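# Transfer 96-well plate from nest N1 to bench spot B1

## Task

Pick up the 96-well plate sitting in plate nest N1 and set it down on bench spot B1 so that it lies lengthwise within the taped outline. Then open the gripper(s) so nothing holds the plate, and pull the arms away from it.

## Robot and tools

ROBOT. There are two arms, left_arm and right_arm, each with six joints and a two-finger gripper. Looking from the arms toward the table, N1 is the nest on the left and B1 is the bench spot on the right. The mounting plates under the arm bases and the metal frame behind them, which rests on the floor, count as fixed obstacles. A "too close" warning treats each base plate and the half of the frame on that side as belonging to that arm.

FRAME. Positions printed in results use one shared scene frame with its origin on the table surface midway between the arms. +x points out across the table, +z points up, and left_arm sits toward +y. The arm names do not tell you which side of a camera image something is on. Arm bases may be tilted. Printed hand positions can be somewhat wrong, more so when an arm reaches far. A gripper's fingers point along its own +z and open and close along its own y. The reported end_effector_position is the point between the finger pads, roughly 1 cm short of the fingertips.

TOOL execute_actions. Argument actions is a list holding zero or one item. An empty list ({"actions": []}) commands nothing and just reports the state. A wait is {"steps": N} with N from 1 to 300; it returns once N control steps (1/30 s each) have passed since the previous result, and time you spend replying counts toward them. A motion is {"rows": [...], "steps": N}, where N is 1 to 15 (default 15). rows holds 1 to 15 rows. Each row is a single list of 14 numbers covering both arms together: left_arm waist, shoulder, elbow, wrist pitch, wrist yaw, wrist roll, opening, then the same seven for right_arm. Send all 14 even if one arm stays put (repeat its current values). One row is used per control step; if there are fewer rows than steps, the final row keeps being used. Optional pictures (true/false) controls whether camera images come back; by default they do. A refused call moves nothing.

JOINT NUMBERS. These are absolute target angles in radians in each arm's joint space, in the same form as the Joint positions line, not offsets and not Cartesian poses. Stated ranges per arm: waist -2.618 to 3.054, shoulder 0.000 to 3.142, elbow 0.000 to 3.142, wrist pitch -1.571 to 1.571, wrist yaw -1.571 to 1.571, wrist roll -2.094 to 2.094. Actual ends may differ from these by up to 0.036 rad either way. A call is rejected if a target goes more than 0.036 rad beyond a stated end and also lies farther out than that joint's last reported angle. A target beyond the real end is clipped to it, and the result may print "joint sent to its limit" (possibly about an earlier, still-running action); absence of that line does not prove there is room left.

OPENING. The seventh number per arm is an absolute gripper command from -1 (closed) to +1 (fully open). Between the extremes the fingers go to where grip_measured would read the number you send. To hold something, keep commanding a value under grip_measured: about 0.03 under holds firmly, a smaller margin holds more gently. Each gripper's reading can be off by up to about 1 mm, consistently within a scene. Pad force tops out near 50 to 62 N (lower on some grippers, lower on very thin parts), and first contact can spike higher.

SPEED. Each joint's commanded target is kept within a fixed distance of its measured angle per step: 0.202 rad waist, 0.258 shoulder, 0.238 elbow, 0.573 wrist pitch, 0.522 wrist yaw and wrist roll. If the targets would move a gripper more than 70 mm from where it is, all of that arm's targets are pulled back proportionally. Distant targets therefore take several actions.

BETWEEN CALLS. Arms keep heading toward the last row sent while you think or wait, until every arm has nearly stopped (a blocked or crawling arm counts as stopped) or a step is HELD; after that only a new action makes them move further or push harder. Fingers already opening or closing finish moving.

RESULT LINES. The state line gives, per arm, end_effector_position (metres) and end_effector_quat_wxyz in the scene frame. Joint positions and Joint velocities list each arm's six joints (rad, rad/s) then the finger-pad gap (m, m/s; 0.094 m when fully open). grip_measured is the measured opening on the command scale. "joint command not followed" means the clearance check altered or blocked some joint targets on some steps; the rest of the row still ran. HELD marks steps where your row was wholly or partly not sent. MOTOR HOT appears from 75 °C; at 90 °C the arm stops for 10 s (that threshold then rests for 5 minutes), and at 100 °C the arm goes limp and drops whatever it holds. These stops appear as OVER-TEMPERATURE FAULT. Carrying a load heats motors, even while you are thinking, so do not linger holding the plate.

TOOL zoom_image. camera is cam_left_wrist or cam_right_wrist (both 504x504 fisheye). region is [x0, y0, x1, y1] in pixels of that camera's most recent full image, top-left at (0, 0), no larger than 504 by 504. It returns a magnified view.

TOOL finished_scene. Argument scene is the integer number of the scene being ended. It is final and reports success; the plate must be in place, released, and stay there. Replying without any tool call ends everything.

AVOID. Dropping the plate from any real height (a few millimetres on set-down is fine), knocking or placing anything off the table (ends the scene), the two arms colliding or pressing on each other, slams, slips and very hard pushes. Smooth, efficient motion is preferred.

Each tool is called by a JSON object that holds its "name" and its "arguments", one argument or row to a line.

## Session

{"name": "execute_actions", "arguments": {
  "actions": []
}}

Scene clock: 0.00 s of 13200.00 s.
left_arm: end_effector_position=(+0.4630, +0.5568, +0.2458) grip_measured=+1.000 end_effector_quat_wxyz=(+0.380, -0.914, +0.131, -0.052) | right_arm: end_effector_position=(+0.5725, -0.2898, +0.3141) grip_measured=+1.000 end_effector_quat_wxyz=(+0.187, -0.308, +0.932, +0.046)
Joint positions: left_arm=[-0.102  1.586  1.126  0.621 -1.206 -1.927  0.094] | right_arm=[ 0.279  1.516  1.605 -0.564  0.518 -0.758  0.094]
Joint velocities: left_arm=[-0.002  0.007 -0.017 -0.022 -0.037  0.007  0.   ] | right_arm=[ 0.007 -0.007 -0.002 -0.037  0.022 -0.022  0.   ]
Motor temperatures (°C, as the motors report them): left_arm=[28 32 21 23 23 23] | right_arm=[32 33 25 20 24 23]

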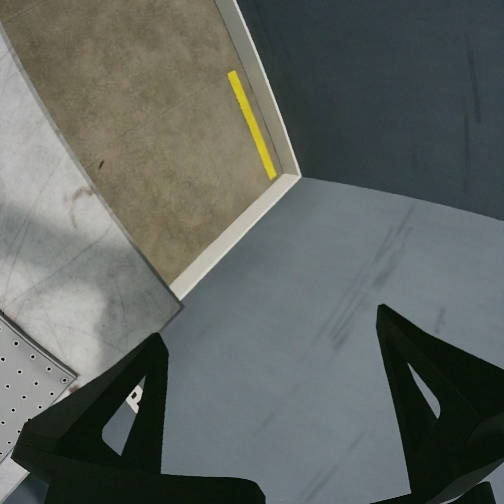

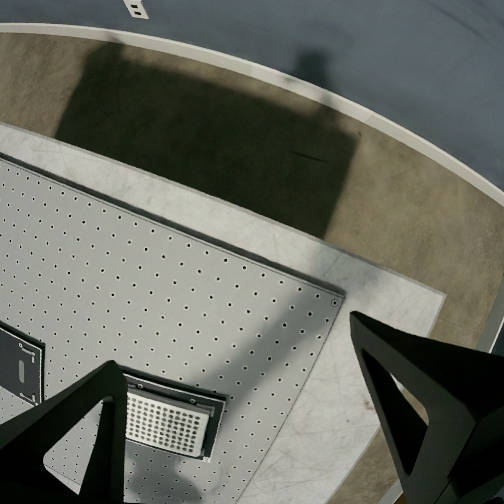

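{"name": "zoom_image", "arguments": {
  "camera": "cam_right_wrist",
  "region": [90, 350, 244, 504]
}}

{"name": "zoom_image", "arguments": {
  "camera": "cam_right_wrist",
  "region": [0, 290, 140, 430]
}}

{"name": "zoom_image", "arguments": {
  "camera": "cam_left_wrist",
  "region": [0, 290, 200, 490]
}}

Region (90, 350, 244, 504) of cam_right_wrist's 504x504 image, scaled by 3.273, with more detail than that image has.

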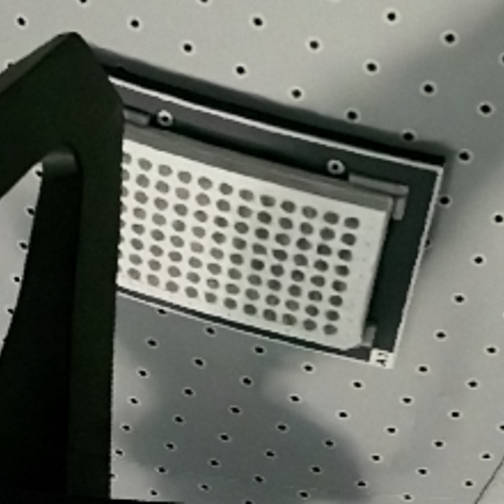

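Region (0, 290, 140, 430) of cam_right_wrist's 504x504 image, scaled by 3.600, with more detail than that image has.

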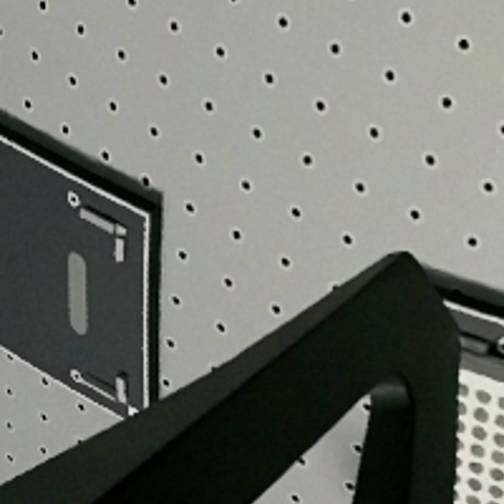

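Region (0, 290, 200, 490) of cam_left_wrist's 504x504 image, scaled by 2.520, with more detail than that image has.

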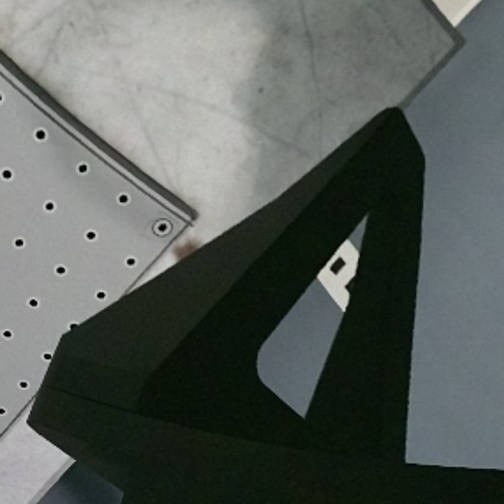

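{"name": "execute_actions", "arguments": {
  "actions": [
    {"rows":[
[-0.1024,1.586,1.126,0.6197,-1.2050,-1.9232,1,0.2785,1.5163,1.6031,-0.5629,0.5173,-0.7598,1],
[-0.1035,1.586,1.126,0.6159,-1.2020,-1.9117,1,0.2770,1.5173,1.5976,-0.5599,0.5154,-0.7648,1],
[-0.1053,1.586,1.126,0.6098,-1.1972,-1.8925,1,0.2746,1.5189,1.5885,-0.5551,0.5124,-0.7730,1],
[-0.1078,1.586,1.126,0.6013,-1.1906,-1.8657,1,0.2713,1.5212,1.5763,-0.5483,0.5082,-0.7843,1],
[-0.1109,1.586,1.126,0.5907,-1.1823,-1.8313,1,0.2672,1.5239,1.5611,-0.5399,0.5029,-0.7985,1],
[-0.1146,1.586,1.126,0.5781,-1.1724,-1.7891,1,0.2622,1.5272,1.5430,-0.5298,0.4966,-0.8154,1],
[-0.1189,1.586,1.126,0.5634,-1.1609,-1.7394,1,0.2565,1.5311,1.5224,-0.5182,0.4894,-0.8349,1],
[-0.1238,1.586,1.126,0.5468,-1.1480,-1.6819,1,0.2501,1.5354,1.4994,-0.5052,0.4812,-0.8567,1],
[-0.1292,1.586,1.126,0.5286,-1.1337,-1.6168,1,0.2429,1.5402,1.4742,-0.4909,0.4722,-0.8808,1],
[-0.1351,1.586,1.126,0.5086,-1.1180,-1.5440,1,0.2351,1.5454,1.4471,-0.4753,0.4625,-0.9070,1],
[-0.1414,1.586,1.126,0.4871,-1.1012,-1.4674,1,0.2267,1.5511,1.4183,-0.4586,0.4520,-0.9352,1],
[-0.1482,1.586,1.126,0.4640,-1.0832,-1.3908,1,0.2177,1.5571,1.3880,-0.4407,0.4408,-0.9651,1],
[-0.1553,1.586,1.126,0.4398,-1.0642,-1.3142,1,0.2083,1.5634,1.3564,-0.4219,0.4290,-0.9968,1],
[-0.1628,1.586,1.126,0.4142,-1.0442,-1.2376,1,0.1983,1.5701,1.3237,-0.4022,0.4168,-1.0297,1],
[-0.1707,1.586,1.126,0.3875,-1.0233,-1.1610,1,0.1878,1.5771,1.2901,-0.3817,0.4039,-1.0642,1]
],"steps":15}
  ],
  "pictures": false
}}

{"name": "execute_actions", "arguments": {
  "actions": [
    {"rows":[
[-0.1789,1.586,1.126,0.3597,-1.0015,-1.0845,1,0.1770,1.5844,1.2560,-0.3606,0.3907,-1.0998,1],
[-0.1873,1.586,1.126,0.3311,-0.9791,-1.0079,1,0.1658,1.5919,1.2213,-0.3388,0.3771,-1.1363,1],
[-0.1960,1.586,1.126,0.3016,-0.9560,-0.9313,1,0.1543,1.5996,1.1865,-0.3165,0.3631,-1.1737,1],
[-0.2049,1.586,1.126,0.2713,-0.9323,-0.8547,1,0.1425,1.6076,1.1517,-0.2938,0.3489,-1.2119,1],
[-0.2139,1.586,1.126,0.2405,-0.9082,-0.7781,1,0.1305,1.6156,1.1170,-0.2708,0.3345,-1.2505,1],
[-0.2232,1.586,1.126,0.2091,-0.8837,-0.7015,1,0.1182,1.6238,1.0829,-0.2476,0.3200,-1.2896,1],
[-0.2325,1.586,1.126,0.1774,-0.8588,-0.6249,1,0.1058,1.6321,1.0493,-0.2242,0.3053,-1.3288,1],
[-0.2420,1.586,1.126,0.1453,-0.8337,-0.5483,1,0.0933,1.6405,1.0166,-0.2008,0.2907,-1.3682,1],
[-0.2515,1.586,1.126,0.1129,-0.8084,-0.4717,1,0.0807,1.6490,0.9850,-0.1774,0.2760,-1.4074,1],
[-0.2610,1.586,1.126,0.0805,-0.7830,-0.3951,1,0.0680,1.6575,0.9547,-0.1542,0.2615,-1.4465,1],
[-0.2705,1.586,1.126,0.0481,-0.7576,-0.3186,1,0.0553,1.6660,0.9259,-0.1312,0.2471,-1.4851,1],
[-0.2800,1.586,1.126,0.0157,-0.7323,-0.2420,1,0.0427,1.6745,0.8988,-0.1085,0.2329,-1.5233,1],
[-0.2895,1.586,1.126,-0.0164,-0.7072,-0.1654,1,0.0302,1.6829,0.8736,-0.0862,0.2189,-1.5607,1],
[-0.2988,1.586,1.126,-0.0481,-0.6823,-0.0888,1,0.0178,1.6912,0.8506,-0.0644,0.2053,-1.5972,1],
[-0.3081,1.586,1.126,-0.0795,-0.6578,-0.0122,1,0.0055,1.6994,0.8300,-0.0433,0.1921,-1.6328,1]
],"steps":15}
  ],
  "pictures": false
}}

{"name": "execute_actions", "arguments": {
  "actions": [
    {"rows":[
[-0.3171,1.586,1.126,-0.1103,-0.6337,0.0644,1,-0.0065,1.7074,0.8119,-0.0228,0.1792,-1.6673,1],
[-0.3260,1.586,1.126,-0.1406,-0.6100,0.1410,1,-0.0183,1.7154,0.7967,-0.0031,0.1670,-1.7002,1],
[-0.3347,1.586,1.126,-0.1701,-0.5869,0.2176,1,-0.0298,1.7231,0.7845,0.0157,0.1552,-1.7319,1],
[-0.3431,1.586,1.126,-0.1987,-0.5645,0.2942,1,-0.0410,1.7306,0.7754,0.0336,0.1440,-1.7619,1],
[-0.3513,1.586,1.126,-0.2265,-0.5427,0.3708,1,-0.0518,1.7379,0.7699,0.0503,0.1335,-1.7900,1],
[-0.3592,1.586,1.126,-0.2532,-0.5218,0.4473,1,-0.0623,1.7449,0.768,0.0659,0.1238,-1.8162,1],
[-0.3667,1.586,1.126,-0.2788,-0.5018,0.5239,1,-0.0723,1.7516,0.7694,0.0802,0.1148,-1.8403,1],
[-0.3738,1.586,1.126,-0.3030,-0.4828,0.6005,1,-0.0817,1.7579,0.7731,0.0932,0.1066,-1.8621,1],
[-0.3806,1.586,1.126,-0.3261,-0.4648,0.6771,1,-0.0907,1.7639,0.7789,0.1048,0.0994,-1.8816,1],
[-0.3869,1.586,1.126,-0.3476,-0.4480,0.7537,1,-0.0991,1.7696,0.7863,0.1149,0.0931,-1.8985,1],
[-0.3928,1.586,1.126,-0.3676,-0.4323,0.8303,1,-0.1069,1.7748,0.7950,0.1233,0.0878,-1.9127,1],
[-0.3982,1.586,1.126,-0.3858,-0.4180,0.9069,1,-0.1141,1.7796,0.8044,0.1301,0.0836,-1.9240,1],
[-0.4031,1.586,1.126,-0.4024,-0.4051,0.9835,1,-0.1205,1.7839,0.8143,0.1349,0.0806,-1.9322,1],
[-0.4074,1.586,1.126,-0.4171,-0.3936,1.0600,1,-0.1262,1.7878,0.8241,0.1379,0.0787,-1.9372,1],
[-0.4111,1.586,1.126,-0.4297,-0.3837,1.1328,1,-0.1312,1.7911,0.8335,0.139,0.078,-1.939,1]
],"steps":15}
  ],
  "pictures": false
}}

{"name": "execute_actions", "arguments": {
  "actions": [
    {"rows":[
[-0.4142,1.586,1.126,-0.4403,-0.3754,1.1979,1,-0.1353,1.7938,0.8422,0.139,0.078,-1.939,1],
[-0.4167,1.586,1.126,-0.4488,-0.3688,1.2554,1,-0.1386,1.7961,0.8496,0.139,0.078,-1.939,1],
[-0.4185,1.586,1.126,-0.4559,-0.3640,1.3051,1,-0.1410,1.7977,0.8554,0.139,0.078,-1.939,1],
[-0.4196,1.586,1.126,-0.4587,-0.3610,1.3473,1,-0.1425,1.7987,0.8591,0.139,0.078,-1.939,1],
[-0.42,1.586,1.126,-0.46,-0.36,1.3817,1,-0.143,1.799,0.8605,0.139,0.078,-1.939,1],
[-0.42,1.586,1.126,-0.46,-0.36,1.4085,1,-0.143,1.799,0.8605,0.139,0.078,-1.939,1],
[-0.42,1.586,1.126,-0.46,-0.36,1.4277,1,-0.143,1.799,0.8605,0.139,0.078,-1.939,1],
[-0.42,1.586,1.126,-0.46,-0.36,1.4392,1,-0.143,1.799,0.8605,0.139,0.078,-1.939,1],
[-0.42,1.586,1.126,-0.46,-0.36,1.443,1,-0.143,1.799,0.8605,0.139,0.078,-1.939,1]
],"steps":12}
  ],
  "pictures": false
}}

Scene clock: 120.50 s of 13200.00 s.
left_arm: end_effector_position=(+0.4749, +0.5224, +0.2351) grip_measured=+1.000 end_effector_quat_wxyz=(+0.336, -0.845, +0.417, -0.000) | right_arm: end_effector_position=(+0.5092, -0.2669, +0.2448) grip_measured=+1.000 end_effector_quat_wxyz=(+0.129, -0.418, +0.897, +0.059)
Joint positions: left_arm=[-0.137  1.586  1.126  0.5   -1.091 -1.45   0.094] | right_arm=[ 0.207  1.539  1.369 -0.444  0.46  -0.941  0.094]
Joint velocities: left_arm=[-0.232  0.012  0.012 -0.637  0.52   1.883  0.   ] | right_arm=[-0.276  0.237 -0.935  0.432 -0.359 -0.769  0.   ]
Motor temperatures (°C, as the motors report them): left_arm=[28 37 22 25 23 23] | right_arm=[32 38 27 21 24 23]
Steps of this call (steps 1 to 90: nothing new was sent; then 117.00 s passed at rest; steps 91 to 105: all 15 steps of this action). Readings (joint positions):
91: left_arm=[-0.102 1.586 1.126 0.621 -1.206 -1.927] | right_arm=[0.279 1.516 1.605 -0.564 0.518 -0.758]
92: left_arm=[-0.102 1.586 1.126 0.621 -1.205 -1.927] | right_arm=[0.279 1.516 1.605 -0.564 0.518 -0.758]
94: left_arm=[-0.102 1.586 1.126 0.621 -1.200 -1.915] | right_arm=[0.279 1.516 1.605 -0.563 0.518 -0.761]
98: left_arm=[-0.102 1.586 1.126 0.607 -1.178 -1.829] | right_arm=[0.264 1.516 1.563 -0.530 0.511 -0.795]
105: the state above

Scene clock: 121.00 s of 13200.00 s.
left_arm: end_effector_position=(+0.4634, +0.3892, +0.2203) grip_measured=+1.000 end_effector_quat_wxyz=(+0.176, -0.314, +0.933, -0.012) | right_arm: end_effector_position=(+0.3191, -0.2336, +0.1300) grip_measured=+1.000 end_effector_quat_wxyz=(+0.037, -0.650, +0.741, +0.165)
Joint positions: left_arm=[-0.272  1.586  1.126  0.069 -0.762 -0.337  0.094] | right_arm=[ 0.027  1.671  0.884 -0.153  0.266 -1.468  0.094]
Joint velocities: left_arm=[-0.266  0.002  0.007 -0.945  0.711  2.147  0.   ] | right_arm=[-0.344  0.227 -0.662  0.505 -0.418 -1.048  0.   ]
Motor temperatures (°C, as the motors report them): left_arm=[28 37 22 25 23 23] | right_arm=[32 38 27 21 24 23]
Steps of this call (steps 1 to 15: all 15 steps of this action). Readings (joint positions):
1: left_arm=[-0.145 1.586 1.126 0.478 -1.073 -1.382] | right_arm=[0.196 1.548 1.335 -0.428 0.450 -0.969]
2: left_arm=[-0.154 1.586 1.126 0.454 -1.055 -1.311] | right_arm=[0.186 1.557 1.301 -0.410 0.438 -1.000]
4: left_arm=[-0.171 1.586 1.126 0.403 -1.015 -1.168] | right_arm=[0.164 1.577 1.230 -0.375 0.414 -1.064]
8: left_arm=[-0.206 1.586 1.126 0.289 -0.928 -0.870] | right_arm=[0.115 1.615 1.089 -0.299 0.362 -1.206]
15: the state above

Scene clock: 121.50 s of 13200.00 s.
left_arm: end_effector_position=(+0.3908, +0.2839, +0.2385) grip_measured=+1.000 end_effector_quat_wxyz=(+0.114, +0.409, +0.896, -0.134) | right_arm: end_effector_position=(+0.2953, -0.2460, +0.0891) grip_measured=+1.000 end_effector_quat_wxyz=(-0.095, +0.743, -0.644, -0.158)
Joint positions: left_arm=[-0.382  1.586  1.126 -0.339 -0.46   0.811  0.094] | right_arm=[-0.118  1.763  0.795  0.092  0.117 -1.876  0.094]
Joint velocities: left_arm=[-0.134 -0.002 -0.007 -0.593  0.344  2.117  0.   ] | right_arm=[-0.178  0.139  0.164  0.095 -0.154 -0.374  0.   ]
Motor temperatures (°C, as the motors report them): left_arm=[28 37 22 25 23 23] | right_arm=[32 38 27 21 24 23]
Steps of this call (steps 1 to 15: all 15 steps of this action). Readings (joint positions):
1: left_arm=[-0.281 1.586 1.126 0.037 -0.738 -0.260] | right_arm=[0.015 1.679 0.863 -0.132 0.253 -1.505]
2: left_arm=[-0.290 1.586 1.126 0.005 -0.715 -0.184] | right_arm=[0.003 1.687 0.843 -0.112 0.240 -1.541]
4: left_arm=[-0.308 1.586 1.126 -0.057 -0.669 -0.031] | right_arm=[-0.020 1.703 0.812 -0.074 0.214 -1.610]
8: left_arm=[-0.340 1.586 1.126 -0.174 -0.582 0.276] | right_arm=[-0.062 1.732 0.788 -0.006 0.169 -1.734]
15: the state above

Scene clock: 121.90 s of 13200.00 s.
left_arm: end_effector_position=(+0.3671, +0.2682, +0.2458) grip_measured=+1.000 end_effector_quat_wxyz=(+0.141, +0.663, +0.720, -0.150) | right_arm: end_effector_position=(+0.3218, -0.2547, +0.0809) grip_measured=+1.000 end_effector_quat_wxyz=(-0.116, +0.749, -0.640, -0.128)
Joint positions: left_arm=[-0.398  1.586  1.126 -0.437 -0.388  1.373  0.094] | right_arm=[-0.139  1.777  0.841  0.134  0.098 -1.926  0.094]
Joint velocities: left_arm=[ 0.017 -0.007 -0.017 -0.066 -0.007  0.462  0.   ] | right_arm=[-0.027 -0.012 -0.007 -0.081 -0.081 -0.037  0.   ]
Motor temperatures (°C, as the motors report them): left_arm=[28 37 22 25 23 23] | right_arm=[32 38 26 21 24 23]
Steps of this call (steps 1 to 12: all 12 steps of this action). Readings (joint positions):
1: left_arm=[-0.387 1.586 1.126 -0.357 -0.447 0.885] | right_arm=[-0.124 1.768 0.802 0.098 0.113 -1.887]
2: left_arm=[-0.390 1.586 1.126 -0.373 -0.435 0.956] | right_arm=[-0.129 1.772 0.810 0.103 0.110 -1.896]
4: left_arm=[-0.395 1.586 1.126 -0.399 -0.416 1.086] | right_arm=[-0.135 1.777 0.826 0.112 0.106 -1.908]
8: left_arm=[-0.398 1.586 1.126 -0.428 -0.395 1.278] | right_arm=[-0.139 1.777 0.841 0.131 0.101 -1.920]
12: the state above

{"name": "execute_actions", "arguments": {
  "actions": []
}}

Scene clock: 188.40 s of 13200.00 s.
left_arm: end_effector_position=(+0.3661, +0.2676, +0.2460) grip_measured=+1.000 end_effector_quat_wxyz=(+0.146, +0.687, +0.697, -0.149) | right_arm: end_effector_position=(+0.3219, -0.2544, +0.0810) grip_measured=+1.000 end_effector_quat_wxyz=(-0.117, +0.750, -0.639, -0.128)
Joint positions: left_arm=[-0.398  1.586  1.126 -0.441 -0.384  1.438  0.094] | right_arm=[-0.139  1.777  0.841  0.134  0.097 -1.93   0.094]
Joint velocities: left_arm=[-0.017 -0.017 -0.007  0.037  0.037  0.007  0.   ] | right_arm=[-0.002 -0.012  0.002  0.066  0.022  0.022  0.   ]
Motor temperatures (°C, as the motors report them): left_arm=[30 35 22 24 23 23] | right_arm=[30 35 25 20 25 23]
Steps of this call (steps 1 to 30: the robot went on to your last target; steps 31 to 90: nothing new was sent; then 63.50 s passed at rest). Readings (joint positions):
1: left_arm=[-0.398 1.586 1.126 -0.439 -0.387 1.386] | right_arm=[-0.139 1.777 0.841 0.134 0.098 -1.926]
2: left_arm=[-0.398 1.586 1.126 -0.439 -0.387 1.397] | right_arm=[-0.139 1.777 0.841 0.134 0.098 -1.927]
4: left_arm=[-0.398 1.586 1.126 -0.441 -0.386 1.412] | right_arm=[-0.139 1.777 0.841 0.134 0.098 -1.928]
8: left_arm=[-0.398 1.586 1.126 -0.441 -0.384 1.427] | right_arm=[-0.139 1.777 0.841 0.134 0.097 -1.929]
90: the state above
All arms were judged still, so your last target was given up. Only a new action makes them travel on or press farther. Fingers that are still opening or closing keep moving.

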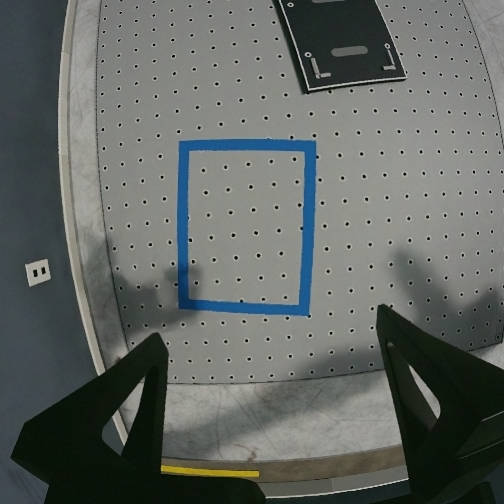

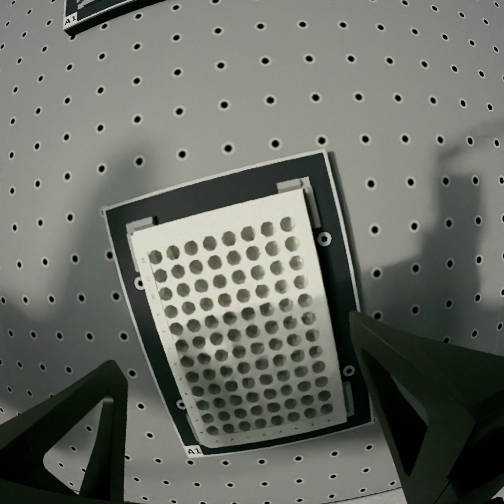

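{"name": "zoom_image", "arguments": {
  "camera": "cam_right_wrist",
  "region": [120, 170, 330, 310]
}}

{"name": "zoom_image", "arguments": {
  "camera": "cam_right_wrist",
  "region": [170, 330, 380, 470]
}}

{"name": "zoom_image", "arguments": {
  "camera": "cam_left_wrist",
  "region": [160, 120, 340, 330]
}}

Region (120, 170, 330, 310) of cam_right_wrist's 504x504 image, scaled by 2.400, with more detail than that image has.

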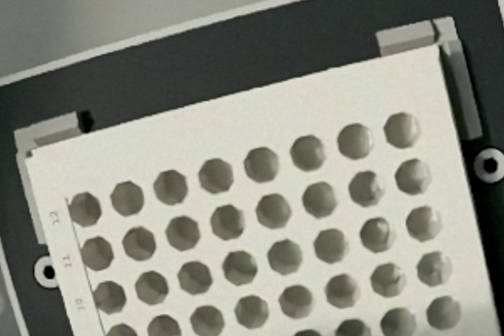

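Region (170, 330, 380, 470) of cam_right_wrist's 504x504 image, scaled by 2.400, with more detail than that image has.

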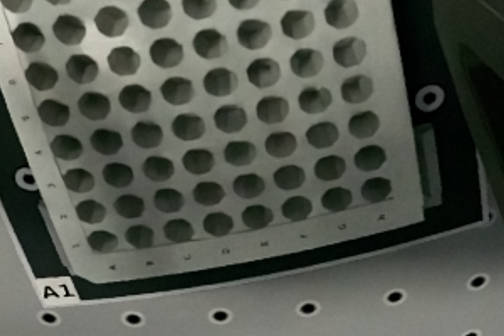

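Region (160, 120, 340, 330) of cam_left_wrist's 504x504 image, scaled by 2.400, with more detail than that image has; it fills the left 432 columns of this view, and the rest is white.

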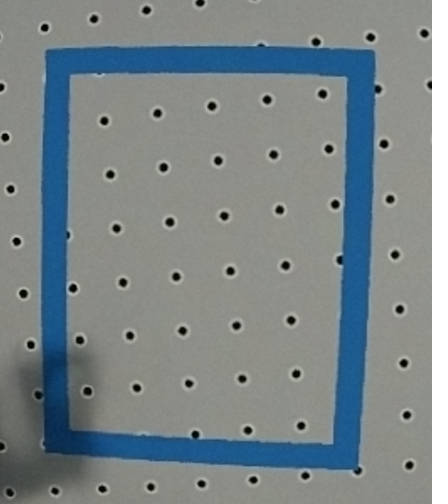

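{"name": "zoom_image", "arguments": {
  "camera": "cam_right_wrist",
  "region": [135, 237, 177, 279]
}}

{"name": "zoom_image", "arguments": {
  "camera": "cam_right_wrist",
  "region": [266, 203, 308, 245]
}}

{"name": "zoom_image", "arguments": {
  "camera": "cam_right_wrist",
  "region": [191, 409, 233, 451]
}}

{"name": "zoom_image", "arguments": {
  "camera": "cam_right_wrist",
  "region": [306, 388, 348, 430]
}}

Region (135, 237, 177, 279) of cam_right_wrist's 504x504 image, scaled by 12.000, with more detail than that image has.

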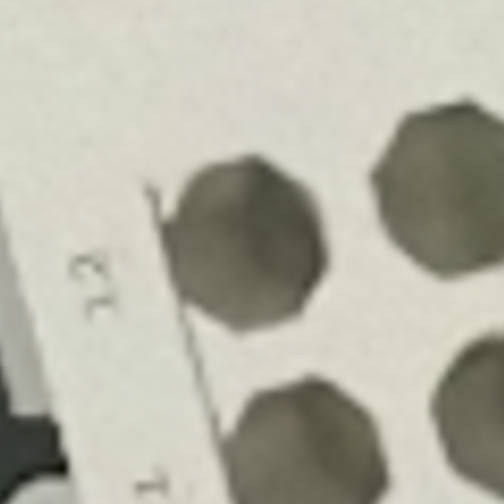

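Region (266, 203, 308, 245) of cam_right_wrist's 504x504 image, scaled by 12.000, with more detail than that image has.

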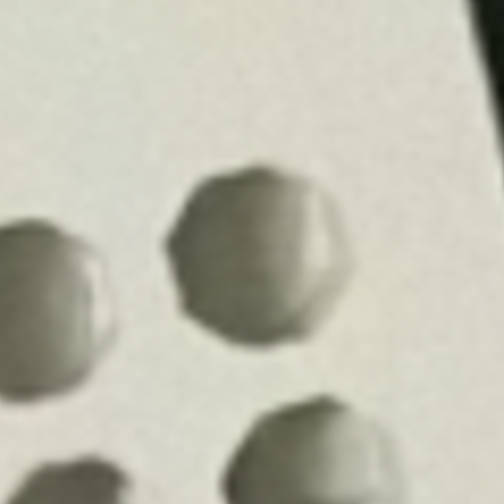

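Region (191, 409, 233, 451) of cam_right_wrist's 504x504 image, scaled by 12.000, with more detail than that image has.

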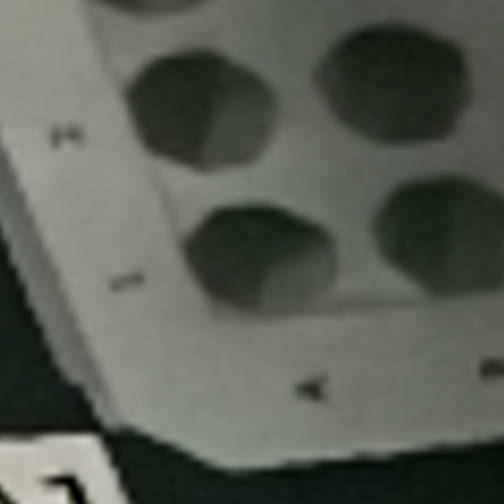

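Region (306, 388, 348, 430) of cam_right_wrist's 504x504 image, scaled by 12.000, with more detail than that image has.

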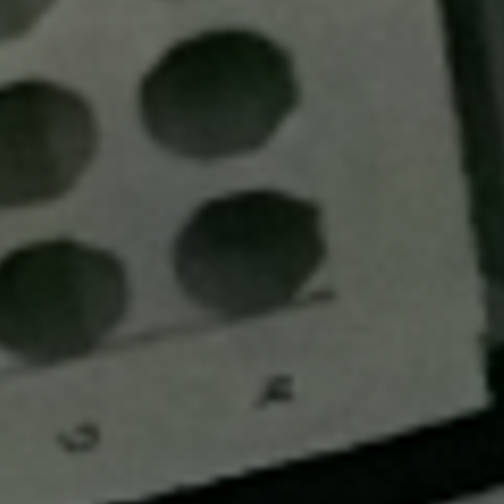

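{"name": "zoom_image", "arguments": {
  "camera": "cam_left_wrist",
  "region": [220, 0, 430, 150]
}}

{"name": "zoom_image", "arguments": {
  "camera": "cam_right_wrist",
  "region": [40, 0, 292, 200]
}}

Region (220, 0, 430, 150) of cam_left_wrist's 504x504 image, scaled by 2.400, with more detail than that image has; it fills the top 360 rows of this view, and the rest is white.

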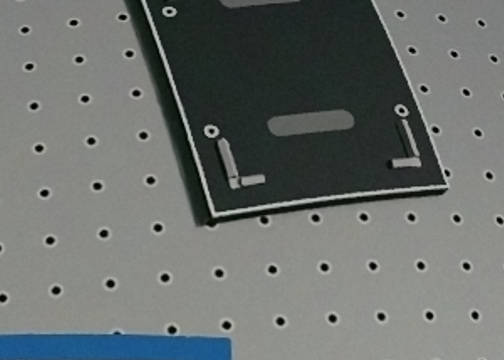

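Region (40, 0, 292, 200) of cam_right_wrist's 504x504 image, scaled by 2.000, with more detail than that image has; it fills the top 400 rows of this view, and the rest is white.

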